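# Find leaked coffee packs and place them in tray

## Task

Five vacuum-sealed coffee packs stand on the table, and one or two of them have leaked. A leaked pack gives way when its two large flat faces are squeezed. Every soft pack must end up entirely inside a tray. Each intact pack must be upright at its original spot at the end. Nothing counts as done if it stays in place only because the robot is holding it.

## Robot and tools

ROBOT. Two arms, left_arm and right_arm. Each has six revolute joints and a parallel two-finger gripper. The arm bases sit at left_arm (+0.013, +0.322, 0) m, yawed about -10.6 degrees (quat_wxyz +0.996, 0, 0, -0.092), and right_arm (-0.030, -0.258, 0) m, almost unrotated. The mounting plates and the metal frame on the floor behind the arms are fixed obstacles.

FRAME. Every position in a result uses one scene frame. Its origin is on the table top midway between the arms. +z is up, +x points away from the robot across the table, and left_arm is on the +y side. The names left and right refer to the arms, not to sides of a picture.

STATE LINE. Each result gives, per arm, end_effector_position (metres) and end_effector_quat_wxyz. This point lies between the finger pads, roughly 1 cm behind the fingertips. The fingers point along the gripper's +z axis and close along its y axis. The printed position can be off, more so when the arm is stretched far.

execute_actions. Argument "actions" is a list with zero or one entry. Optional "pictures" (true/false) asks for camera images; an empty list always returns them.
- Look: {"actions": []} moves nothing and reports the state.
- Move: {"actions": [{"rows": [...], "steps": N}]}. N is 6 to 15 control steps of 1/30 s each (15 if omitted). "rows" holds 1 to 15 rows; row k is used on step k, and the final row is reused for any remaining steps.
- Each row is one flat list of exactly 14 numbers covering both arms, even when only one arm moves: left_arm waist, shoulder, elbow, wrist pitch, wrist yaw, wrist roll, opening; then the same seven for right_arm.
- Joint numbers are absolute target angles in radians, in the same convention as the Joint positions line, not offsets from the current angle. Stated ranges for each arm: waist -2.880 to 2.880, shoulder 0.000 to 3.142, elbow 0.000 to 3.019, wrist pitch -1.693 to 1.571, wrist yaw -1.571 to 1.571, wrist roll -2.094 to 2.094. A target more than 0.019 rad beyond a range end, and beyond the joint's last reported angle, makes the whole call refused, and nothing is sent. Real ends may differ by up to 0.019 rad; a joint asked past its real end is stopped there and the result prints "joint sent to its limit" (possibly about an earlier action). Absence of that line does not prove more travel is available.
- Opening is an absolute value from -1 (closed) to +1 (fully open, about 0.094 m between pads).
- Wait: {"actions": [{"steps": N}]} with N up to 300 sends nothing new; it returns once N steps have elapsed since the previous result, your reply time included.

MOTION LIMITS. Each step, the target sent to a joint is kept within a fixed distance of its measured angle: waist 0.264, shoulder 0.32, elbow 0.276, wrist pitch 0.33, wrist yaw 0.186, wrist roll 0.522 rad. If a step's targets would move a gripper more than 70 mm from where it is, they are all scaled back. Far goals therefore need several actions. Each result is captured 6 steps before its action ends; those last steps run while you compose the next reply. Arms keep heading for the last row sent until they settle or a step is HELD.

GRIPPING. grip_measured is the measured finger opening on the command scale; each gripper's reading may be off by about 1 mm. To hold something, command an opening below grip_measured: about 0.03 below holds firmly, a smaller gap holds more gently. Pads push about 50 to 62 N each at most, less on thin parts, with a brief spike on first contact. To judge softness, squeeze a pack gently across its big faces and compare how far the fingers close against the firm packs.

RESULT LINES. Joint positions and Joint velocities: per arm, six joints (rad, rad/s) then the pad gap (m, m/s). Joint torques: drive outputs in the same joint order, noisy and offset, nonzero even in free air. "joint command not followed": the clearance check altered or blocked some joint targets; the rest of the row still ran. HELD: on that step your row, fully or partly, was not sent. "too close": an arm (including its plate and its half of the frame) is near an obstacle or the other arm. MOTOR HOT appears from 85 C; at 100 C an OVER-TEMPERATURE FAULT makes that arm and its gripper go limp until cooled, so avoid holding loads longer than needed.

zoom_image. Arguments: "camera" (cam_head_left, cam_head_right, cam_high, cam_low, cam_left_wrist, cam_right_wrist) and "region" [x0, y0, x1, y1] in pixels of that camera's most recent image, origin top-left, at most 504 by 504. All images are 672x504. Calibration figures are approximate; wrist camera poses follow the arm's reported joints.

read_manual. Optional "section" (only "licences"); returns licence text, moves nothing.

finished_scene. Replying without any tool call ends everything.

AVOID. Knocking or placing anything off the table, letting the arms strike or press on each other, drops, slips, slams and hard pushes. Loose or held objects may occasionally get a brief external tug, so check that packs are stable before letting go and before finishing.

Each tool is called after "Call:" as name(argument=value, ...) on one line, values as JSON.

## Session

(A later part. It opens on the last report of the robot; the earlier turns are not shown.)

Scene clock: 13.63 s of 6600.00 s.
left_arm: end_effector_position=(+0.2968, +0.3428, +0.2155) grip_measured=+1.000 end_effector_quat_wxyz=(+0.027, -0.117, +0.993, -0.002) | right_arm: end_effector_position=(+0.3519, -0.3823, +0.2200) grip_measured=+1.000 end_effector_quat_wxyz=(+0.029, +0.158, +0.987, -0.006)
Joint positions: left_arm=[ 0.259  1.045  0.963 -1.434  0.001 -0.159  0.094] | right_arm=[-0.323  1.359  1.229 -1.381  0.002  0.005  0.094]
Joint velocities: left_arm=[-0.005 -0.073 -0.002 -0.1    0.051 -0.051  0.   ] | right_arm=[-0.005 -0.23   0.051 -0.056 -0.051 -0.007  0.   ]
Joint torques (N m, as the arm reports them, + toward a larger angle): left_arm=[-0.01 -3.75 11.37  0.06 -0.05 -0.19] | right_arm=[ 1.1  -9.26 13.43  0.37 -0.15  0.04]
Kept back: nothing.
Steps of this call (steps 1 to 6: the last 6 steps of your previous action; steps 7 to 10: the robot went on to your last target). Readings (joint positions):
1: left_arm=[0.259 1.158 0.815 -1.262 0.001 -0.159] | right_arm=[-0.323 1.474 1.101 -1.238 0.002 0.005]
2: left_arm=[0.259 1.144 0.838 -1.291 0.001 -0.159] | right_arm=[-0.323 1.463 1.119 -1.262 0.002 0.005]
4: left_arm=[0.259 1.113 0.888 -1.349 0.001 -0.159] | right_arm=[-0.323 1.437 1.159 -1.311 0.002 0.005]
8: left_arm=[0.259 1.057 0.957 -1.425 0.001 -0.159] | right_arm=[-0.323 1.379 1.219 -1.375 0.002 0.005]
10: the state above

Call:
execute_actions(actions=[{"rows":[[0.26,1.07,1.01,-1.43,0,-0.13,1,-0.31,1.38,1.29,-1.4,0,0.03,1],[0.265,1.09,1.03,-1.42,0,-0.09,1,-0.3,1.4,1.32,-1.4,0,0.045,1],[0.27,1.12,1.05,-1.41,0,-0.05,1,-0.287,1.43,1.35,-1.4,0,0.06,1],[0.275,1.15,1.07,-1.4,0,-0.01,1,-0.274,1.46,1.38,-1.4,0,0.075,1],[0.28,1.18,1.09,-1.39,0,0.03,1,-0.261,1.49,1.41,-1.4,0,0.09,1],[0.285,1.21,1.11,-1.38,0,0.07,1,-0.248,1.52,1.44,-1.4,0,0.105,1],[0.29,1.24,1.13,-1.37,0,0.11,1,-0.235,1.55,1.47,-1.405,0,0.12,1],[0.295,1.27,1.15,-1.36,0,0.15,1,-0.222,1.58,1.5,-1.405,0,0.135,1],[0.3,1.3,1.17,-1.35,0,0.19,1,-0.209,1.61,1.53,-1.41,0,0.15,1],[0.305,1.33,1.19,-1.34,0,0.23,1,-0.196,1.64,1.56,-1.41,0,0.165,1],[0.31,1.36,1.205,-1.33,0,0.27,1,-0.184,1.67,1.585,-1.41,0,0.18,1],[0.315,1.385,1.22,-1.32,0,0.3,1,-0.173,1.695,1.61,-1.41,0,0.18,1],[0.32,1.405,1.23,-1.315,0,0.313,1,-0.165,1.715,1.625,-1.41,0,0.18,1],[0.322,1.42,1.24,-1.31,0,0.313,1,-0.16,1.73,1.64,-1.41,0,0.18,1],[0.322,1.43,1.24,-1.31,0,0.313,1,-0.157,1.74,1.64,-1.41,0,0.18,1]],"steps":15}])

Call:
execute_actions(actions=[{"steps":18}], pictures=true)

Scene clock: 14.57 s of 6600.00 s.
left_arm: end_effector_position=(+0.3594, +0.3509, +0.2135) grip_measured=+1.000 end_effector_quat_wxyz=(+0.026, -0.025, +0.999, +0.001) | right_arm: end_effector_position=(+0.4276, -0.3716, +0.2409) grip_measured=+1.000 end_effector_quat_wxyz=(+0.051, +0.161, +0.986, -0.005)
Joint positions: left_arm=[ 0.269  1.222  1.089 -1.385  0.001  0.034  0.094] | right_arm=[-0.252  1.507  1.436 -1.396  0.002  0.082  0.094]
Joint velocities: left_arm=[ 0.132  1.04   0.686  0.339 -0.081  1.018  0.   ] | right_arm=[0.435 1.001 1.053 0.007 0.007 0.315 0.   ]
Joint torques (N m, as the arm reports them, + toward a larger angle): left_arm=[ 2.16 -5.57 12.25  0.84 -0.06  0.02] | right_arm=[  2.1  -10.1   13.87   0.5   -0.16   0.05]
Steps of this call (steps 1 to 19: the robot went on to your last target; steps 20 to 28: the first 9 steps of this action). Readings (joint positions):
20: left_arm=[0.259 1.049 0.963 -1.439 0.001 -0.157] | right_arm=[-0.323 1.353 1.230 -1.386 0.002 0.007]
21: left_arm=[0.259 1.052 0.964 -1.439 0.001 -0.148] | right_arm=[-0.322 1.355 1.232 -1.388 0.002 0.011]
23: left_arm=[0.259 1.073 0.980 -1.435 0.001 -0.113] | right_arm=[-0.314 1.372 1.261 -1.394 0.002 0.026]
27: left_arm=[0.266 1.187 1.065 -1.397 0.001 0.000] | right_arm=[-0.267 1.475 1.398 -1.396 0.002 0.070]
28: the state above

Scene clock: 15.17 s of 6600.00 s.
left_arm: end_effector_position=(+0.4213, +0.3730, +0.1746) grip_measured=+1.000 end_effector_quat_wxyz=(+0.002, +0.085, +0.996, -0.000) | right_arm: end_effector_position=(+0.5016, -0.3327, +0.1911) grip_measured=+1.000 end_effector_quat_wxyz=(+0.014, +0.151, +0.988, -0.000)
Joint positions: left_arm=[ 0.31   1.442  1.192 -1.317  0.001  0.296  0.094] | right_arm=[-0.149  1.74   1.594 -1.397  0.001  0.165  0.094]
Joint velocities: left_arm=[-0.005 -0.005 -0.012 -0.007 -0.022  0.037  0.   ] | right_arm=[-0.005 -0.005 -0.002 -0.022  0.051 -0.095  0.   ]
Joint torques (N m, as the arm reports them, + toward a larger angle): left_arm=[  1.55 -12.95  12.58   0.67  -0.02   0.09] | right_arm=[ -0.14 -17.35  14.94   0.39  -0.09   0.06]
Kept back: nothing.
Steps of this call (steps 1 to 6: the last 6 steps of your previous action; steps 7 to 18: the robot went on to your last target). Readings (joint positions):
1: left_arm=[0.274 1.257 1.112 -1.373 0.001 0.069] | right_arm=[-0.237 1.540 1.471 -1.396 0.002 0.095]
2: left_arm=[0.280 1.291 1.133 -1.361 0.001 0.104] | right_arm=[-0.222 1.572 1.502 -1.396 0.002 0.109]
4: left_arm=[0.291 1.353 1.167 -1.340 0.001 0.172] | right_arm=[-0.193 1.633 1.554 -1.396 0.002 0.129]
8: left_arm=[0.308 1.432 1.192 -1.318 0.001 0.248] | right_arm=[-0.153 1.718 1.592 -1.396 0.001 0.150]
18: the state above
camera_calibration (this result's frames):
cam_left_wrist: T_world_to_cam=[[-0.176264, -0.984343, -0.000956342, 0.442467], [-0.793019, 0.141428, 0.592553, 0.183289], [-0.58314, 0.105204, -0.805531, 0.470181], [0, 0, 0, 1]] pos_world=[0.497524, 0.360152, 0.27056]
cam_right_wrist: T_world_to_cam=[[-0.296006, -0.955184, 0.00179265, -0.174331], [-0.792156, 0.246532, 0.55831, 0.376331], [-0.533731, 0.163843, -0.82963, 0.60761], [0, 0, 0, 1]] pos_world=[0.57081, -0.358849, 0.294295]

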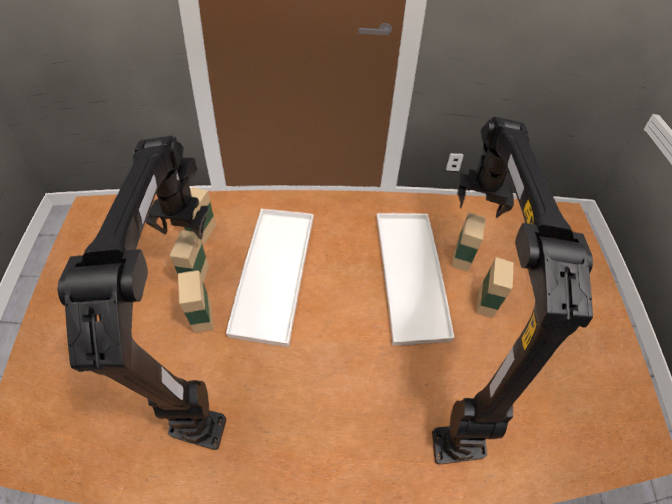

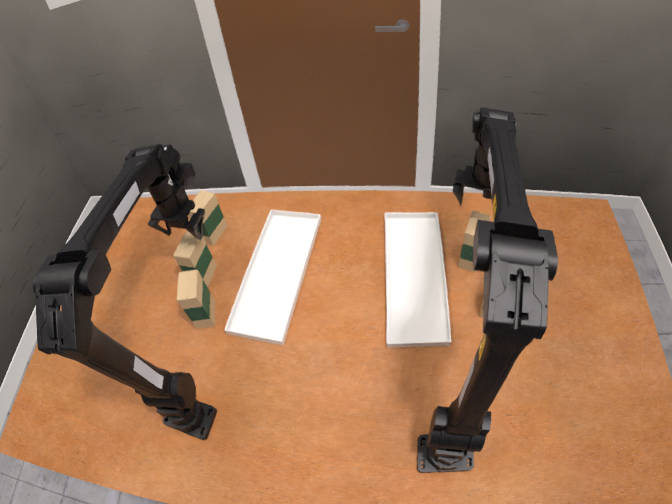

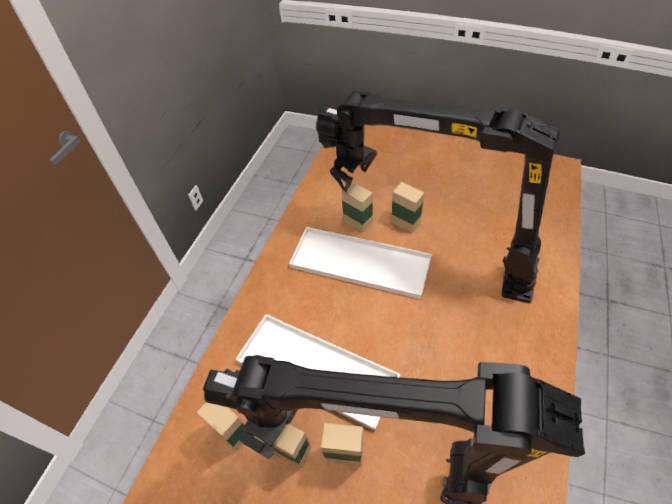

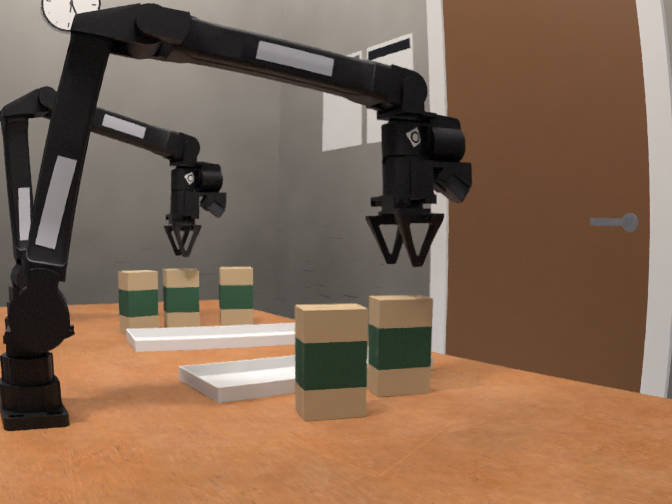

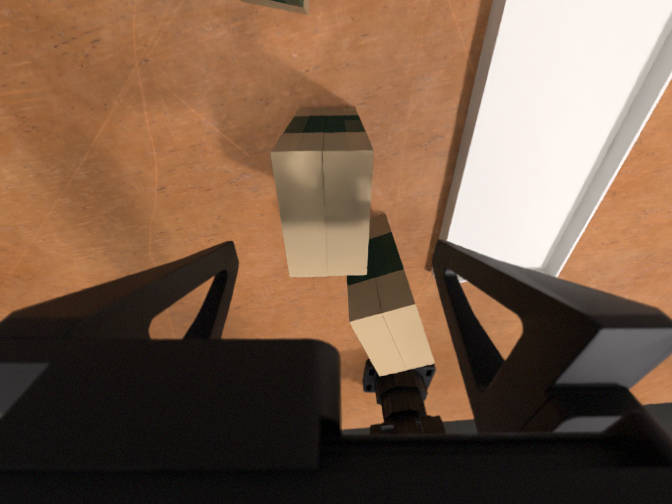

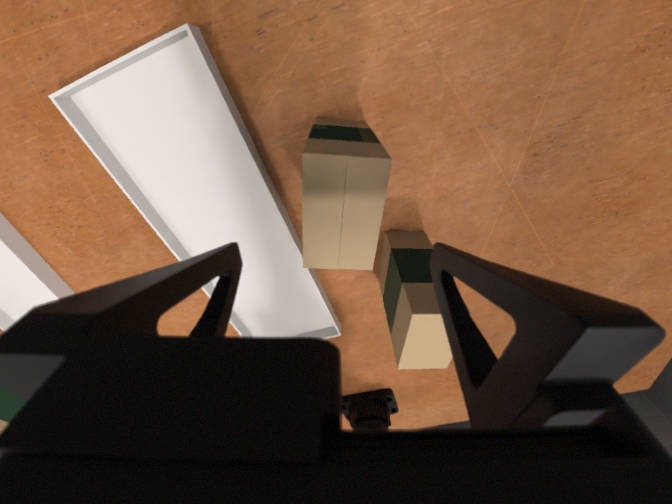

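Call:
execute_actions(actions=[{"rows":[[0.333,1.45,1.19,-1.3,0,0.28,1,-0.16,1.75,1.59,-1.38,0,0.2,1],[0.333,1.458,1.178,-1.285,0,0.267,1,-0.164,1.755,1.575,-1.365,0,0.209,1],[0.333,1.466,1.164,-1.265,0,0.267,1,-0.164,1.76,1.558,-1.345,0,0.209,1],[0.333,1.474,1.15,-1.244,0,0.267,1,-0.164,1.765,1.541,-1.325,0,0.209,1],[0.333,1.482,1.136,-1.222,0,0.267,1,-0.164,1.77,1.524,-1.305,0,0.209,1],[0.333,1.49,1.122,-1.2,0,0.267,1,-0.164,1.776,1.507,-1.285,0,0.209,1],[0.333,1.498,1.108,-1.178,0,0.267,1,-0.164,1.782,1.49,-1.265,0,0.209,1],[0.333,1.506,1.094,-1.156,0,0.267,1,-0.164,1.788,1.473,-1.245,0,0.209,1],[0.333,1.514,1.08,-1.134,0,0.267,1,-0.164,1.794,1.456,-1.225,0,0.209,1],[0.333,1.521,1.066,-1.112,0,0.267,1,-0.164,1.8,1.44,-1.205,0,0.209,1],[0.333,1.527,1.053,-1.09,0,0.267,1,-0.164,1.805,1.425,-1.19,0,0.209,1],[0.333,1.527,1.053,-1.075,0,0.267,1,-0.164,1.805,1.425,-1.176,0,0.209,1]],"steps":15}])

Call:
execute_actions(actions=[{"steps":15}], pictures=true)

Scene clock: 16.37 s of 6600.00 s.
left_arm: end_effector_position=(+0.4243, +0.3761, +0.1351) grip_measured=+1.000 end_effector_quat_wxyz=(+0.013, +0.075, +0.997, +0.002) | right_arm: end_effector_position=(+0.4996, -0.3359, +0.1542) grip_measured=+1.000 end_effector_quat_wxyz=(+0.024, +0.167, +0.986, +0.000)
Joint positions: left_arm=[ 0.317  1.469  1.112 -1.189  0.001  0.283  0.094] | right_arm=[-0.156  1.742  1.497 -1.278  0.001  0.191  0.094]
Joint velocities: left_arm=[-0.005  0.288 -0.437  0.632 -0.081 -0.007  0.   ] | right_arm=[-0.015  0.054 -0.545  0.53   0.007  0.051  0.   ]
Joint torques (N m, as the arm reports them, + toward a larger angle): left_arm=[ 1.37 -8.38  8.35  0.64  0.   -0.22] | right_arm=[ -0.24 -13.41  10.11   1.31  -0.08   0.05]
Steps of this call (steps 1 to 27: the robot went on to your last target; steps 28 to 36: the first 9 steps of this action). Readings (joint positions):
28: left_arm=[0.311 1.442 1.192 -1.316 0.001 0.300] | right_arm=[-0.149 1.740 1.594 -1.397 0.001 0.169]
29: left_arm=[0.311 1.442 1.191 -1.312 0.001 0.297] | right_arm=[-0.149 1.740 1.593 -1.394 0.001 0.174]
31: left_arm=[0.313 1.443 1.180 -1.288 0.001 0.290] | right_arm=[-0.151 1.740 1.581 -1.371 0.001 0.182]
35: left_arm=[0.316 1.460 1.128 -1.210 0.001 0.283] | right_arm=[-0.155 1.741 1.517 -1.297 0.001 0.190]
36: the state above

Scene clock: 16.87 s of 6600.00 s.
left_arm: end_effector_position=(+0.4201, +0.3756, +0.0859) grip_measured=+1.000 end_effector_quat_wxyz=(-0.003, +0.073, +0.997, -0.001) | right_arm: end_effector_position=(+0.4942, -0.3355, +0.1030) grip_measured=+1.000 end_effector_quat_wxyz=(+0.007, +0.170, +0.985, -0.000)
Joint positions: left_arm=[ 0.317  1.533  1.043 -1.087  0.001  0.279  0.094] | right_arm=[-0.156  1.789  1.423 -1.191  0.001  0.195  0.094]
Joint velocities: left_arm=[-0.005  0.005  0.012  0.002 -0.007  0.037  0.   ] | right_arm=[-0.015  0.005  0.027  0.002 -0.037  0.007  0.   ]
Joint torques (N m, as the arm reports them, + toward a larger angle): left_arm=[  1.77 -11.4    8.86   0.85   0.    -0.25] | right_arm=[ -0.1  -16.48  10.52   1.42  -0.09   0.05]
Kept back: nothing.
Steps of this call (steps 1 to 6: the last 6 steps of your previous action; steps 7 to 15: the robot went on to your last target). Readings (joint positions):
1: left_arm=[0.317 1.480 1.097 -1.167 0.001 0.282] | right_arm=[-0.156 1.744 1.479 -1.259 0.001 0.192]
2: left_arm=[0.317 1.491 1.081 -1.145 0.001 0.281] | right_arm=[-0.156 1.749 1.462 -1.241 0.001 0.193]
4: left_arm=[0.317 1.513 1.057 -1.110 0.001 0.280] | right_arm=[-0.156 1.762 1.437 -1.212 0.001 0.194]
8: left_arm=[0.317 1.533 1.043 -1.092 0.001 0.279] | right_arm=[-0.156 1.787 1.423 -1.195 0.001 0.195]
15: the state above
camera_calibration (this result's frames):
cam_left_wrist: T_world_to_cam=[[-0.153684, -0.988118, 0.00191263, 0.436336], [-0.790179, 0.12406, 0.600189, 0.239146], [-0.593295, 0.0907284, -0.799856, 0.406985], [0, 0, 0, 1]] pos_world=[0.497489, 0.364557, 0.181162]
cam_right_wrist: T_world_to_cam=[[-0.331818, -0.943337, 0.00357836, -0.157604], [-0.774711, 0.274665, 0.569545, 0.419979], [-0.538255, 0.186213, -0.821952, 0.539944], [0, 0, 0, 1]] pos_world=[0.563695, -0.364571, 0.205176]

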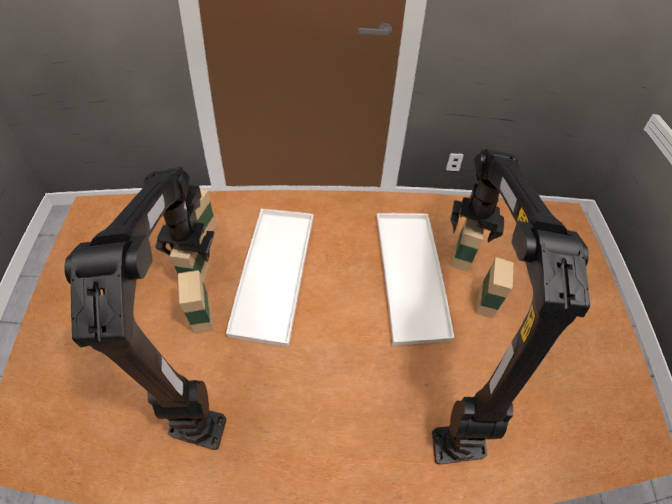

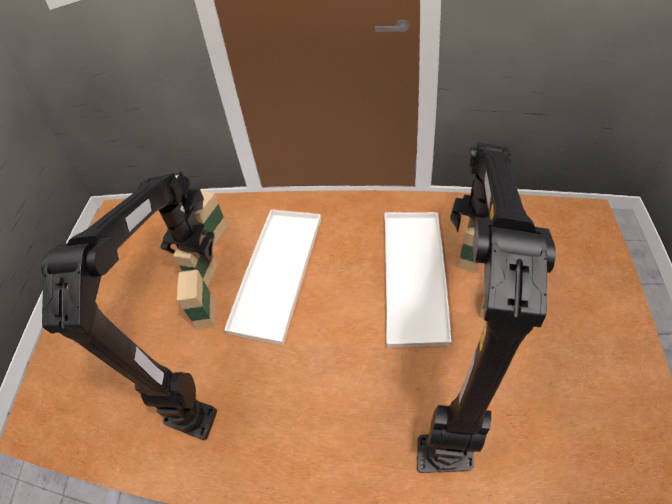

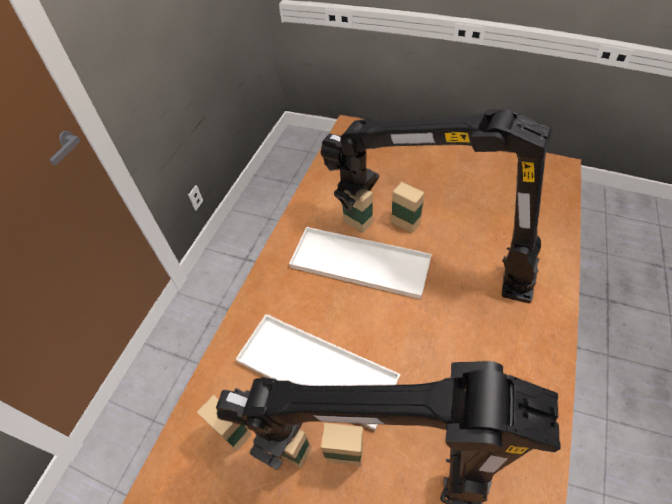

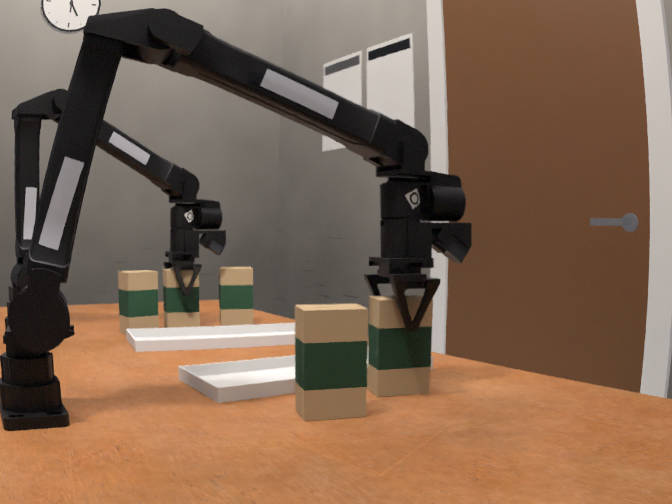

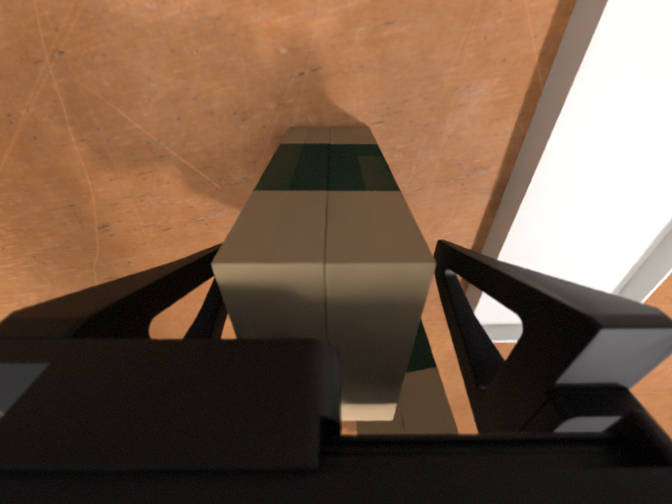

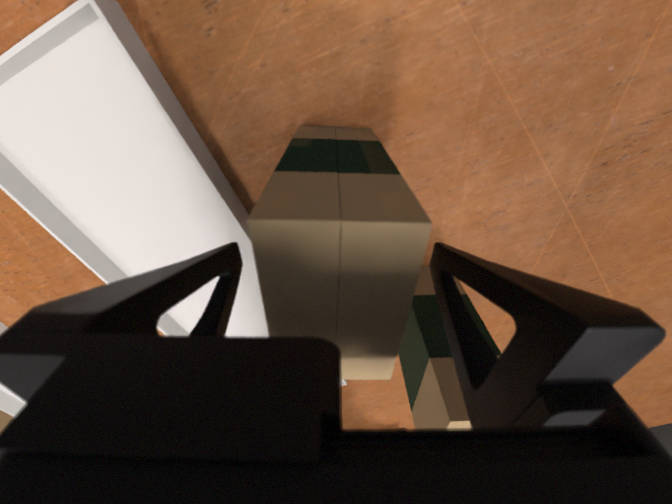

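Call:
execute_actions(actions=[{"rows":[[0.341,1.527,1.053,-1.075,0,0.267,0.8,-0.164,1.83,1.425,-1.17,0,0.209,0.8],[0.341,1.527,1.053,-1.075,0,0.267,0.6,-0.164,1.835,1.425,-1.17,0,0.209,0.6],[0.341,1.527,1.053,-1.075,0,0.267,0.4,-0.164,1.835,1.425,-1.17,0,0.209,0.4],[0.341,1.527,1.053,-1.075,0,0.267,0.3,-0.164,1.835,1.425,-1.17,0,0.209,0.3],[0.341,1.527,1.053,-1.075,0,0.267,0.25,-0.164,1.835,1.425,-1.17,0,0.209,0.25],[0.341,1.527,1.053,-1.075,0,0.267,0.22,-0.164,1.835,1.425,-1.17,0,0.209,0.22],[0.341,1.527,1.053,-1.075,0,0.267,0.19,-0.164,1.835,1.425,-1.17,0,0.209,0.19],[0.341,1.527,1.053,-1.075,0,0.267,0.16,-0.164,1.835,1.425,-1.17,0,0.209,0.16],[0.341,1.527,1.053,-1.075,0,0.267,0.14,-0.164,1.835,1.425,-1.17,0,0.209,0.14],[0.341,1.527,1.053,-1.075,0,0.267,0.12,-0.164,1.835,1.425,-1.17,0,0.209,0.12],[0.341,1.527,1.053,-1.075,0,0.267,0.10,-0.164,1.835,1.425,-1.17,0,0.209,0.10],[0.341,1.527,1.053,-1.075,0,0.267,0.08,-0.164,1.835,1.425,-1.17,0,0.209,0.08],[0.341,1.527,1.053,-1.075,0,0.267,0.05,-0.164,1.835,1.425,-1.17,0,0.209,0.05],[0.341,1.527,1.053,-1.075,0,0.267,0.01,-0.164,1.835,1.425,-1.17,0,0.209,0.01],[0.341,1.527,1.053,-1.075,0,0.267,-0.03,-0.164,1.835,1.425,-1.17,0,0.209,-0.03]],"steps":15}])

Call:
execute_actions(actions=[{"steps":14}])

Scene clock: 17.80 s of 6600.00 s.
left_arm: end_effector_position=(+0.4196, +0.3788, +0.0859) grip_measured=+0.153 end_effector_quat_wxyz=(-0.003, +0.069, +0.998, -0.001) | right_arm: end_effector_position=(+0.4952, -0.3357, +0.0987) grip_measured=+0.153 end_effector_quat_wxyz=(+0.006, +0.170, +0.985, -0.000)
Joint positions: left_arm=[ 0.325  1.533  1.043 -1.087  0.001  0.279  0.054] | right_arm=[-0.156  1.797  1.423 -1.185  0.001  0.196  0.054]
Joint velocities: left_arm=[-0.005 -0.015  0.007  0.002 -0.007 -0.066 -0.023] | right_arm=[-0.005  0.015  0.017 -0.012  0.139  0.066 -0.023]
Joint torques (N m, as the arm reports them, + toward a larger angle): left_arm=[  0.68 -12.06   8.83   0.91  -0.06  -0.2 ] | right_arm=[  0.01 -14.88  10.52   1.4   -0.1    0.05]
Steps of this call (steps 1 to 15: the robot went on to your last target; steps 16 to 19: nothing new was sent; steps 20 to 28: the first 9 steps of this action). Readings (joint positions):
20: left_arm=[0.317 1.533 1.043 -1.087 0.001 0.279] | right_arm=[-0.156 1.789 1.423 -1.190 0.001 0.195]
21: left_arm=[0.317 1.533 1.043 -1.087 0.001 0.279] | right_arm=[-0.156 1.790 1.423 -1.189 0.001 0.195]
23: left_arm=[0.320 1.533 1.043 -1.087 0.001 0.279] | right_arm=[-0.156 1.792 1.423 -1.186 0.001 0.196]
27: left_arm=[0.324 1.533 1.043 -1.087 0.001 0.279] | right_arm=[-0.156 1.797 1.423 -1.185 0.001 0.196]
28: the state above

Scene clock: 18.27 s of 6600.00 s.
left_arm: end_effector_position=(+0.4197, +0.3789, +0.0859) grip_measured=+0.058 end_effector_quat_wxyz=(-0.003, +0.069, +0.998, -0.001) | right_arm: end_effector_position=(+0.4952, -0.3359, +0.0983) grip_measured=-0.025 end_effector_quat_wxyz=(+0.005, +0.170, +0.985, -0.000)
Joint positions: left_arm=[ 0.325  1.533  1.043 -1.086  0.001  0.278  0.05 ] | right_arm=[-0.157  1.798  1.423 -1.185  0.001  0.196  0.046]
Joint velocities: left_arm=[ 0.005 -0.015 -0.017  0.002  0.007  0.051 -0.   ] | right_arm=[ 0.005  0.015 -0.002 -0.022 -0.037 -0.066 -0.001]
Joint torques (N m, as the arm reports them, + toward a larger angle): left_arm=[  1.89 -11.56   8.9    0.8   -0.05  -0.2 ] | right_arm=[ -0.03 -14.92  10.52   1.4   -0.08   0.05]
Kept back: nothing.
Steps of this call (steps 1 to 6: the last 6 steps of your previous action; steps 7 to 14: the robot went on to your last target). Readings (joint positions):
1: left_arm=[0.325 1.533 1.043 -1.087 0.001 0.278] | right_arm=[-0.156 1.798 1.423 -1.185 0.001 0.196]
2: left_arm=[0.325 1.533 1.043 -1.087 0.001 0.278] | right_arm=[-0.156 1.798 1.423 -1.185 0.001 0.196]
4: left_arm=[0.325 1.533 1.043 -1.086 0.002 0.278] | right_arm=[-0.157 1.798 1.423 -1.185 0.001 0.196]
8: left_arm=[0.325 1.533 1.043 -1.086 0.001 0.278] | right_arm=[-0.157 1.798 1.423 -1.185 0.001 0.196]
14: the state above

Call:
execute_actions(actions=[{"rows":[[0.335,1.527,1.07,-1.085,0,0.267,0.3,-0.164,1.81,1.425,-1.175,0,0.209,-0.06],[0.335,1.52,1.085,-1.095,0,0.267,0.7,-0.164,1.81,1.425,-1.175,0,0.209,-0.09],[0.335,1.51,1.1,-1.105,0,0.267,1,-0.164,1.81,1.425,-1.175,0,0.209,-0.12],[0.335,1.5,1.117,-1.125,0,0.267,1,-0.164,1.81,1.425,-1.175,0,0.209,-0.15],[0.335,1.49,1.134,-1.15,0,0.267,1,-0.164,1.81,1.425,-1.175,0,0.209,-0.18],[0.335,1.48,1.15,-1.175,0,0.267,1,-0.164,1.81,1.425,-1.175,0,0.209,-0.21],[0.335,1.47,1.167,-1.2,0,0.267,1,-0.164,1.81,1.425,-1.175,0,0.209,-0.24],[0.335,1.46,1.184,-1.225,0,0.267,1,-0.164,1.81,1.425,-1.175,0,0.209,-0.24],[0.335,1.45,1.2,-1.25,0,0.267,1,-0.164,1.81,1.425,-1.175,0,0.209,-0.24],[0.335,1.44,1.217,-1.275,0,0.267,1,-0.164,1.81,1.425,-1.175,0,0.209,-0.24],[0.335,1.432,1.234,-1.3,0,0.267,1,-0.164,1.81,1.425,-1.175,0,0.209,-0.24],[0.335,1.426,1.25,-1.325,0,0.267,1,-0.164,1.81,1.425,-1.175,0,0.209,-0.24],[0.335,1.422,1.267,-1.35,0,0.267,1,-0.164,1.81,1.425,-1.175,0,0.209,-0.24],[0.335,1.42,1.28,-1.375,0,0.267,1,-0.164,1.81,1.425,-1.175,0,0.209,-0.24]],"steps":15}])

Call:
execute_actions(actions=[{"steps":10}])

Scene clock: 19.00 s of 6600.00 s.
left_arm: end_effector_position=(+0.4204, +0.3789, +0.1171) grip_measured=+1.000 end_effector_quat_wxyz=(-0.012, +0.069, +0.998, -0.003) | right_arm: end_effector_position=(+0.4952, -0.3359, +0.0983) grip_measured=-0.234 end_effector_quat_wxyz=(+0.005, +0.170, +0.985, -0.000)
Joint positions: left_arm=[ 0.325  1.509  1.106 -1.193  0.001  0.278  0.094] | right_arm=[-0.157  1.798  1.423 -1.185  0.001  0.196  0.036]
Joint velocities: left_arm=[-0.005 -0.288  0.515 -0.706 -0.051 -0.007  0.   ] | right_arm=[-0.015 -0.005 -0.017 -0.002 -0.007 -0.037 -0.002]
Joint torques (N m, as the arm reports them, + toward a larger angle): left_arm=[  1.14 -15.5   13.41  -0.25  -0.04  -0.19] | right_arm=[  0.01 -17.03  10.55   1.23  -0.08   0.05]
Steps of this call (steps 1 to 13: the robot went on to your last target; steps 14 to 22: the first 9 steps of this action). Readings (joint positions):
14: left_arm=[0.325 1.533 1.043 -1.086 0.001 0.278] | right_arm=[-0.157 1.798 1.423 -1.185 0.001 0.196]
15: left_arm=[0.325 1.533 1.043 -1.086 0.001 0.278] | right_arm=[-0.157 1.798 1.423 -1.185 0.001 0.196]
17: left_arm=[0.325 1.532 1.046 -1.094 0.001 0.278] | right_arm=[-0.157 1.798 1.423 -1.185 0.001 0.196]
21: left_arm=[0.325 1.518 1.089 -1.170 0.001 0.278] | right_arm=[-0.157 1.798 1.423 -1.185 0.001 0.196]
22: the state above

Scene clock: 19.33 s of 6600.00 s.
left_arm: end_effector_position=(+0.4271, +0.3799, +0.2109) grip_measured=+1.000 end_effector_quat_wxyz=(+0.028, +0.069, +0.997, +0.005) | right_arm: end_effector_position=(+0.4952, -0.3359, +0.0983) grip_measured=-0.235 end_effector_quat_wxyz=(+0.005, +0.170, +0.985, -0.000)
Joint positions: left_arm=[ 0.325  1.407  1.252 -1.359  0.001  0.278  0.094] | right_arm=[-0.157  1.798  1.423 -1.185  0.001  0.196  0.036]
Joint velocities: left_arm=[-0.005 -0.073 -0.012 -0.046 -0.095 -0.066  0.   ] | right_arm=[-0.005 -0.024  0.002 -0.002 -0.022  0.022 -0.   ]
Joint torques (N m, as the arm reports them, + toward a larger angle): left_arm=[ 1.23 -8.58 11.32 -0.25 -0.03 -0.2 ] | right_arm=[  0.   -16.92  10.53   1.23  -0.09   0.05]
Kept back: nothing.
Steps of this call (steps 1 to 6: the last 6 steps of your previous action; steps 7 to 10: the robot went on to your last target). Readings (joint positions):
1: left_arm=[0.325 1.498 1.125 -1.216 0.001 0.278] | right_arm=[-0.157 1.798 1.423 -1.185 0.001 0.196]
2: left_arm=[0.325 1.486 1.144 -1.240 0.001 0.278] | right_arm=[-0.157 1.798 1.423 -1.185 0.001 0.196]
4: left_arm=[0.325 1.459 1.185 -1.289 0.001 0.278] | right_arm=[-0.157 1.798 1.423 -1.185 0.001 0.196]
8: left_arm=[0.325 1.417 1.246 -1.352 0.001 0.278] | right_arm=[-0.157 1.798 1.423 -1.185 0.001 0.196]
10: the state above

Call:
execute_actions(actions=[{"rows":[[0.32,1.43,1.31,-1.38,0,0.3,1,-0.164,1.81,1.425,-1.175,0,0.209,-0.27],[0.317,1.45,1.34,-1.385,0,0.32,1,-0.164,1.81,1.425,-1.175,0,0.209,-0.3],[0.314,1.48,1.375,-1.39,0,0.34,1,-0.164,1.81,1.425,-1.175,0,0.209,-0.33],[0.311,1.515,1.41,-1.395,0,0.36,1,-0.164,1.81,1.425,-1.175,0,0.209,-0.36],[0.308,1.55,1.45,-1.4,0,0.38,1,-0.164,1.81,1.425,-1.175,0,0.209,-0.39],[0.305,1.585,1.49,-1.405,0,0.4,1,-0.164,1.81,1.425,-1.175,0,0.209,-0.42],[0.302,1.62,1.53,-1.41,0,0.42,1,-0.164,1.81,1.425,-1.175,0,0.209,-0.45],[0.3,1.655,1.57,-1.415,0,0.44,1,-0.164,1.81,1.425,-1.175,0,0.209,-0.45],[0.298,1.69,1.61,-1.42,0,0.46,1,-0.164,1.81,1.425,-1.175,0,0.209,-0.45],[0.296,1.725,1.65,-1.425,0,0.48,1,-0.164,1.81,1.425,-1.175,0,0.209,-0.45],[0.294,1.755,1.685,-1.43,0,0.5,1,-0.164,1.81,1.425,-1.175,0,0.209,-0.45],[0.292,1.78,1.715,-1.435,0,0.52,1,-0.164,1.81,1.425,-1.175,0,0.209,-0.45],[0.29,1.8,1.735,-1.44,0,0.523,1,-0.164,1.81,1.425,-1.175,0,0.209,-0.45],[0.29,1.815,1.748,-1.445,0,0.523,1,-0.164,1.81,1.425,-1.175,0,0.209,-0.45],[0.29,1.825,1.748,-1.445,0,0.523,1,-0.164,1.81,1.425,-1.175,0,0.209,-0.45]],"steps":15}])

Call:
execute_actions(actions=[{"steps":18}], pictures=true)

Scene clock: 20.43 s of 6600.00 s.
left_arm: end_effector_position=(+0.5053, +0.3898, +0.2269) grip_measured=+1.000 end_effector_quat_wxyz=(+0.037, +0.119, +0.992, +0.009) | right_arm: end_effector_position=(+0.4952, -0.3359, +0.0983) grip_measured=-0.357 end_effector_quat_wxyz=(+0.005, +0.171, +0.985, -0.000)
Joint positions: left_arm=[ 0.322  1.593  1.5   -1.402  0.001  0.376  0.094] | right_arm=[-0.157  1.798  1.423 -1.185  0.001  0.197  0.03 ]
Joint velocities: left_arm=[-0.044  1.128  1.311 -0.095 -0.007  0.476  0.   ] | right_arm=[ 0.005 -0.005 -0.022 -0.002 -0.095 -0.007  0.   ]
Joint torques (N m, as the arm reports them, + toward a larger angle): left_arm=[ -1.16 -11.73  11.63  -0.17   0.01   0.06] | right_arm=[ -0.03 -16.97  10.54   1.22  -0.1    0.03]
Steps of this call (steps 1 to 24: the robot went on to your last target; steps 25 to 33: the first 9 steps of this action). Readings (joint positions):
25: left_arm=[0.325 1.408 1.252 -1.365 0.001 0.279] | right_arm=[-0.157 1.798 1.423 -1.185 0.001 0.196]
26: left_arm=[0.325 1.411 1.257 -1.369 0.001 0.284] | right_arm=[-0.157 1.798 1.423 -1.185 0.001 0.196]
28: left_arm=[0.325 1.433 1.290 -1.383 0.001 0.302] | right_arm=[-0.157 1.798 1.423 -1.185 0.001 0.196]
32: left_arm=[0.324 1.555 1.453 -1.400 0.001 0.359] | right_arm=[-0.157 1.798 1.423 -1.185 0.001 0.197]
33: the state above

Scene clock: 21.03 s of 6600.00 s.
left_arm: end_effector_position=(+0.5747, +0.3887, +0.1806) grip_measured=+1.000 end_effector_quat_wxyz=(+0.001, +0.193, +0.981, -0.000) | right_arm: end_effector_position=(+0.4952, -0.3359, +0.0983) grip_measured=-0.357 end_effector_quat_wxyz=(+0.005, +0.171, +0.985, -0.000)
Joint positions: left_arm=[ 0.304  1.837  1.702 -1.434  0.001  0.508  0.094] | right_arm=[-0.157  1.798  1.423 -1.185  0.001  0.197  0.03 ]
Joint velocities: left_arm=[ 0.005 -0.005 -0.007 -0.007 -0.007 -0.051  0.   ] | right_arm=[-0.005 -0.005 -0.007 -0.002  0.007 -0.037  0.   ]
Joint torques (N m, as the arm reports them, + toward a larger angle): left_arm=[  0.01 -19.03  12.89  -0.36  -0.03   0.02] | right_arm=[  0.02 -16.96  10.56   1.2   -0.1    0.04]
Kept back: nothing.
Steps of this call (steps 1 to 6: the last 6 steps of your previous action; steps 7 to 18: the robot went on to your last target). Readings (joint positions):
1: left_arm=[0.321 1.632 1.545 -1.405 0.001 0.393] | right_arm=[-0.157 1.798 1.423 -1.185 0.001 0.197]
2: left_arm=[0.319 1.669 1.586 -1.408 0.001 0.411] | right_arm=[-0.157 1.798 1.423 -1.185 0.001 0.197]
4: left_arm=[0.315 1.737 1.655 -1.415 0.001 0.445] | right_arm=[-0.157 1.798 1.423 -1.185 0.001 0.197]
8: left_arm=[0.306 1.819 1.701 -1.425 0.001 0.484] | right_arm=[-0.157 1.798 1.423 -1.185 0.001 0.197]
18: the state above
camera_calibration (this result's frames):
cam_left_wrist: T_world_to_cam=[[-0.386228, -0.922403, -0.000700254, 0.581466], [-0.742032, 0.310252, 0.59425, 0.203889], [-0.54792, 0.230035, -0.80428, 0.493881], [0, 0, 0, 1]] pos_world=[0.646478, 0.359479, 0.276464]
cam_right_wrist: T_world_to_cam=[[-0.333605, -0.942701, 0.00466617, -0.15666], [-0.772, 0.276031, 0.572557, 0.422325], [-0.541039, 0.187406, -0.819851, 0.53831], [0, 0, 0, 1]] pos_world=[0.565018, -0.365141, 0.20026]

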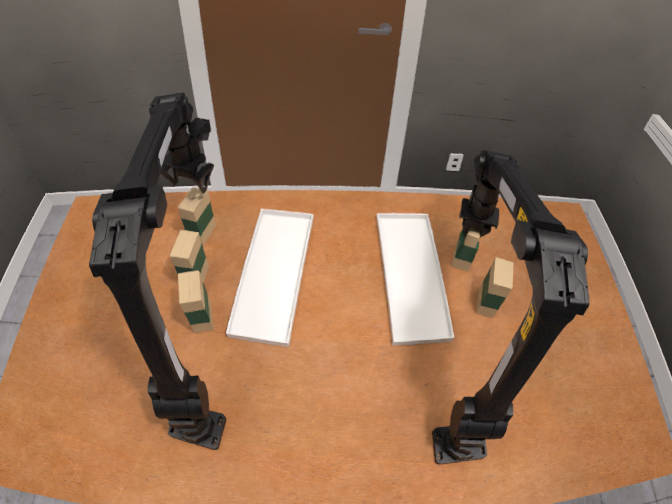

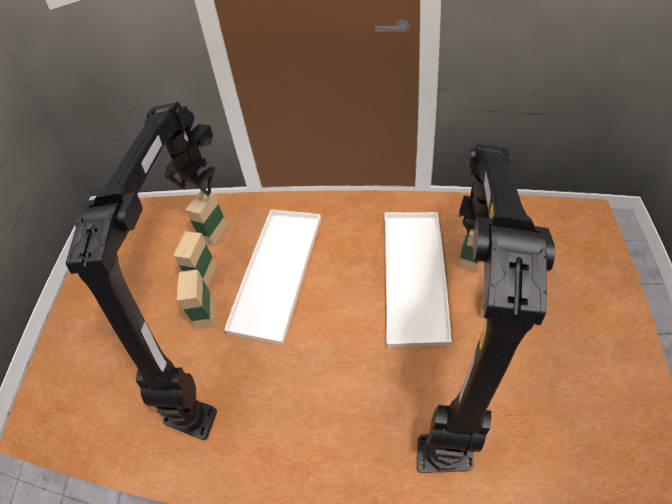

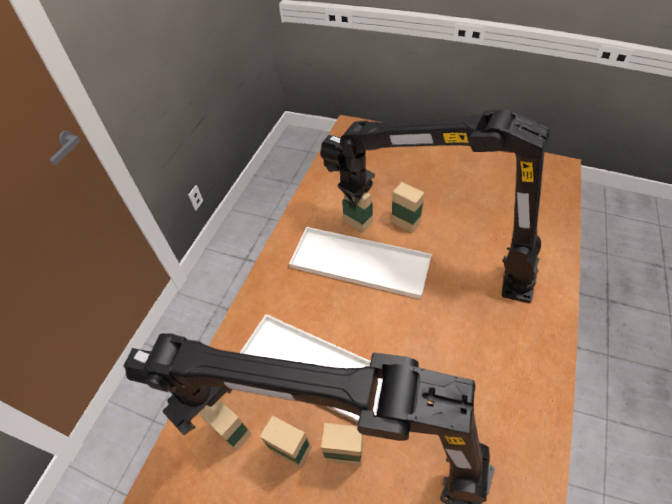

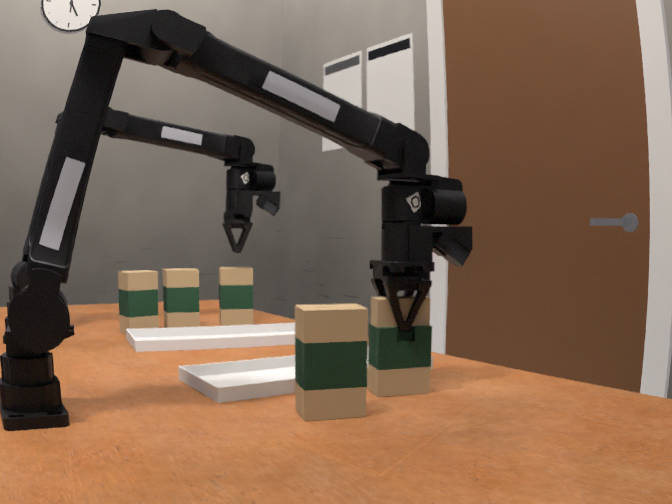

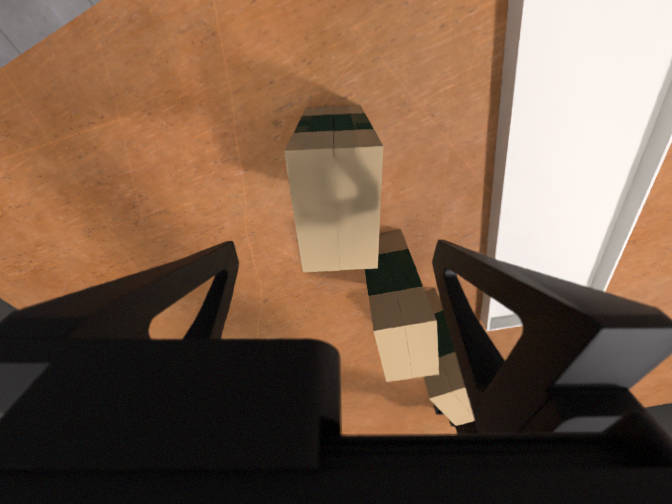

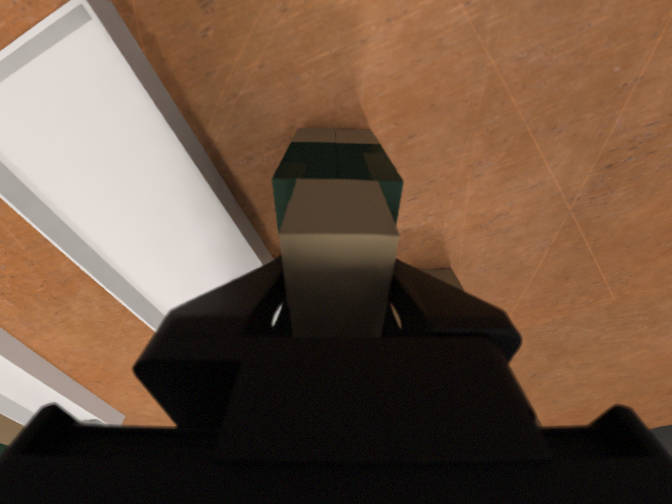

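Call:
execute_actions(actions=[{"rows":[[0.295,1.845,1.7,-1.42,0,0.49,1,-0.164,1.795,1.45,-1.19,0,0.209,-0.4],[0.295,1.852,1.688,-1.405,0,0.47,1,-0.164,1.79,1.47,-1.195,0,0.209,-0.4],[0.295,1.858,1.673,-1.385,0,0.45,1,-0.164,1.785,1.482,-1.205,0,0.209,-0.4],[0.295,1.864,1.658,-1.365,0,0.45,1,-0.164,1.78,1.494,-1.22,0,0.209,-0.4],[0.295,1.87,1.643,-1.345,0,0.45,1,-0.164,1.775,1.506,-1.235,0,0.209,-0.4],[0.295,1.876,1.628,-1.325,0,0.45,1,-0.164,1.77,1.518,-1.25,0,0.209,-0.4],[0.295,1.882,1.613,-1.305,0,0.45,1,-0.164,1.765,1.53,-1.265,0,0.209,-0.4],[0.295,1.888,1.598,-1.285,0,0.45,1,-0.164,1.76,1.542,-1.28,0,0.209,-0.4],[0.295,1.893,1.583,-1.265,0,0.45,1,-0.164,1.755,1.554,-1.295,0,0.209,-0.4],[0.295,1.897,1.568,-1.245,0,0.45,1,-0.164,1.75,1.566,-1.31,0,0.209,-0.4],[0.295,1.9,1.555,-1.225,0,0.45,1,-0.164,1.75,1.578,-1.325,0,0.209,-0.4],[0.295,1.9,1.548,-1.205,0,0.45,1,-0.164,1.75,1.585,-1.34,0,0.209,-0.4]],"steps":15}])

Call:
execute_actions(actions=[{"steps":14}], pictures=true)

Scene clock: 22.17 s of 6600.00 s.
left_arm: end_effector_position=(+0.5772, +0.3890, +0.1434) grip_measured=+1.000 end_effector_quat_wxyz=(+0.012, +0.175, +0.984, +0.003) | right_arm: end_effector_position=(+0.4905, -0.3353, +0.1097) grip_measured=-0.357 end_effector_quat_wxyz=(-0.013, +0.171, +0.985, -0.001)
Joint positions: left_arm=[ 0.304  1.847  1.617 -1.316  0.001  0.471  0.094] | right_arm=[-0.157  1.798  1.455 -1.254  0.001  0.197  0.03 ]
Joint velocities: left_arm=[-0.005  0.151 -0.437  0.569  0.007 -0.007  0.   ] | right_arm=[ 0.005 -0.005  0.31  -0.452  0.037 -0.007  0.   ]
Joint torques (N m, as the arm reports them, + toward a larger angle): left_arm=[  0.06 -15.03   8.46   0.54   0.    -0.19] | right_arm=[  0.07 -21.48  17.33   0.46  -0.1    0.04]
Steps of this call (steps 1 to 15: the robot went on to your last target; steps 16 to 25: nothing new was sent; steps 26 to 34: the first 9 steps of this action). Readings (joint positions):
26: left_arm=[0.304 1.837 1.702 -1.434 0.001 0.510] | right_arm=[-0.157 1.798 1.423 -1.185 0.001 0.197]
27: left_arm=[0.304 1.837 1.700 -1.430 0.001 0.506] | right_arm=[-0.157 1.798 1.423 -1.185 0.001 0.197]
29: left_arm=[0.304 1.837 1.688 -1.408 0.001 0.491] | right_arm=[-0.157 1.798 1.425 -1.189 0.001 0.197]
33: left_arm=[0.304 1.842 1.632 -1.335 0.001 0.474] | right_arm=[-0.157 1.798 1.445 -1.239 0.001 0.197]
34: the state above

Scene clock: 22.63 s of 6600.00 s.
left_arm: end_effector_position=(+0.5726, +0.3885, +0.0839) grip_measured=+1.000 end_effector_quat_wxyz=(-0.005, +0.171, +0.985, -0.002) | right_arm: end_effector_position=(+0.4988, -0.3365, +0.1458) grip_measured=-0.357 end_effector_quat_wxyz=(-0.003, +0.171, +0.985, -0.001)
Joint positions: left_arm=[ 0.304  1.904  1.538 -1.217  0.001  0.462  0.094] | right_arm=[-0.157  1.78   1.528 -1.326  0.001  0.197  0.03 ]
Joint velocities: left_arm=[-0.015 -0.005 -0.012 -0.002  0.022  0.066  0.   ] | right_arm=[ 0.005 -0.005 -0.012 -0.027  0.022  0.037  0.002]
Joint torques (N m, as the arm reports them, + toward a larger angle): left_arm=[  0.07 -18.84   9.37   0.75  -0.01  -0.22] | right_arm=[  0.08 -20.34  15.62   0.26  -0.1    0.03]
Kept back: nothing.
Steps of this call (steps 1 to 6: the last 6 steps of your previous action; steps 7 to 14: the robot went on to your last target). Readings (joint positions):
1: left_arm=[0.304 1.853 1.601 -1.297 0.001 0.469] | right_arm=[-0.157 1.798 1.467 -1.269 0.001 0.197]
2: left_arm=[0.304 1.860 1.585 -1.277 0.001 0.468] | right_arm=[-0.157 1.798 1.480 -1.283 0.001 0.197]
4: left_arm=[0.304 1.876 1.558 -1.241 0.001 0.466] | right_arm=[-0.157 1.797 1.506 -1.309 0.001 0.197]
8: left_arm=[0.304 1.902 1.539 -1.221 0.001 0.463] | right_arm=[-0.157 1.785 1.527 -1.321 0.001 0.197]
14: the state above
camera_calibration (this result's frames):
cam_left_wrist: T_world_to_cam=[[-0.343225, -0.939238, 0.00526053, 0.561784], [-0.74782, 0.276655, 0.603512, 0.275492], [-0.568297, 0.203207, -0.797337, 0.436519], [0, 0, 0, 1]] pos_world=[0.64691, 0.362729, 0.178834]
cam_right_wrist: T_world_to_cam=[[-0.333498, -0.942717, 0.00797188, -0.15672], [-0.76216, 0.274581, 0.586274, 0.390659], [-0.55488, 0.189445, -0.810074, 0.58548], [0, 0, 0, 1]] pos_world=[0.57035, -0.365927, 0.246498]

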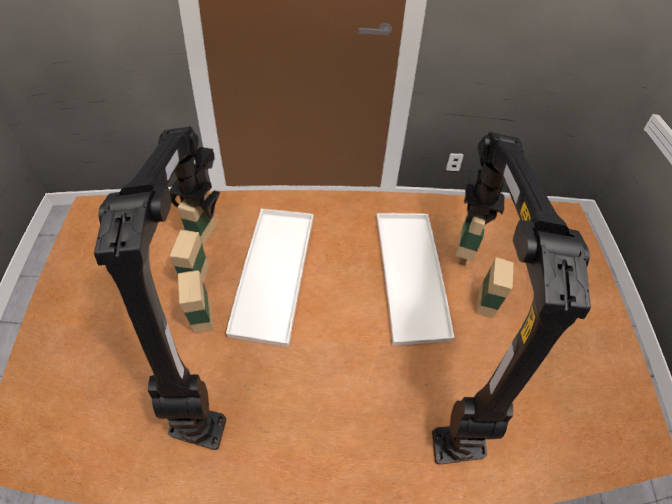

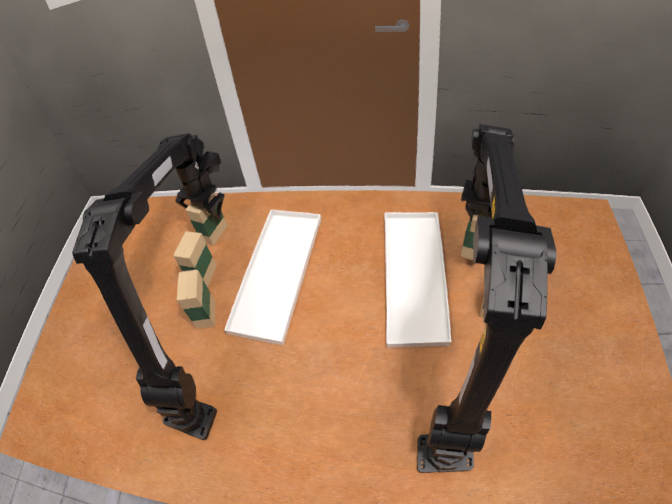

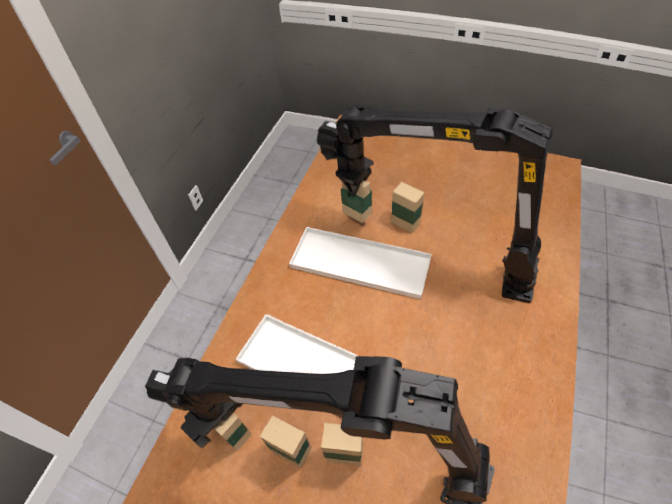

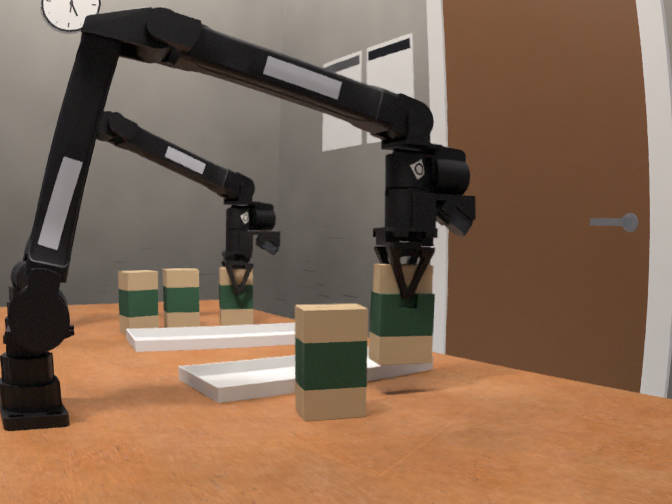

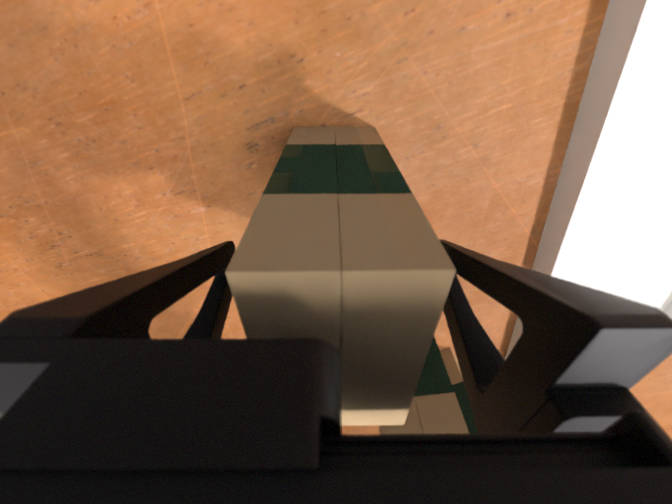

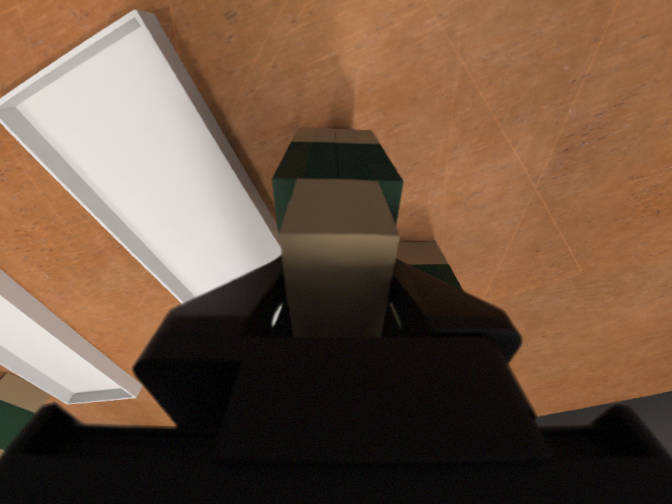

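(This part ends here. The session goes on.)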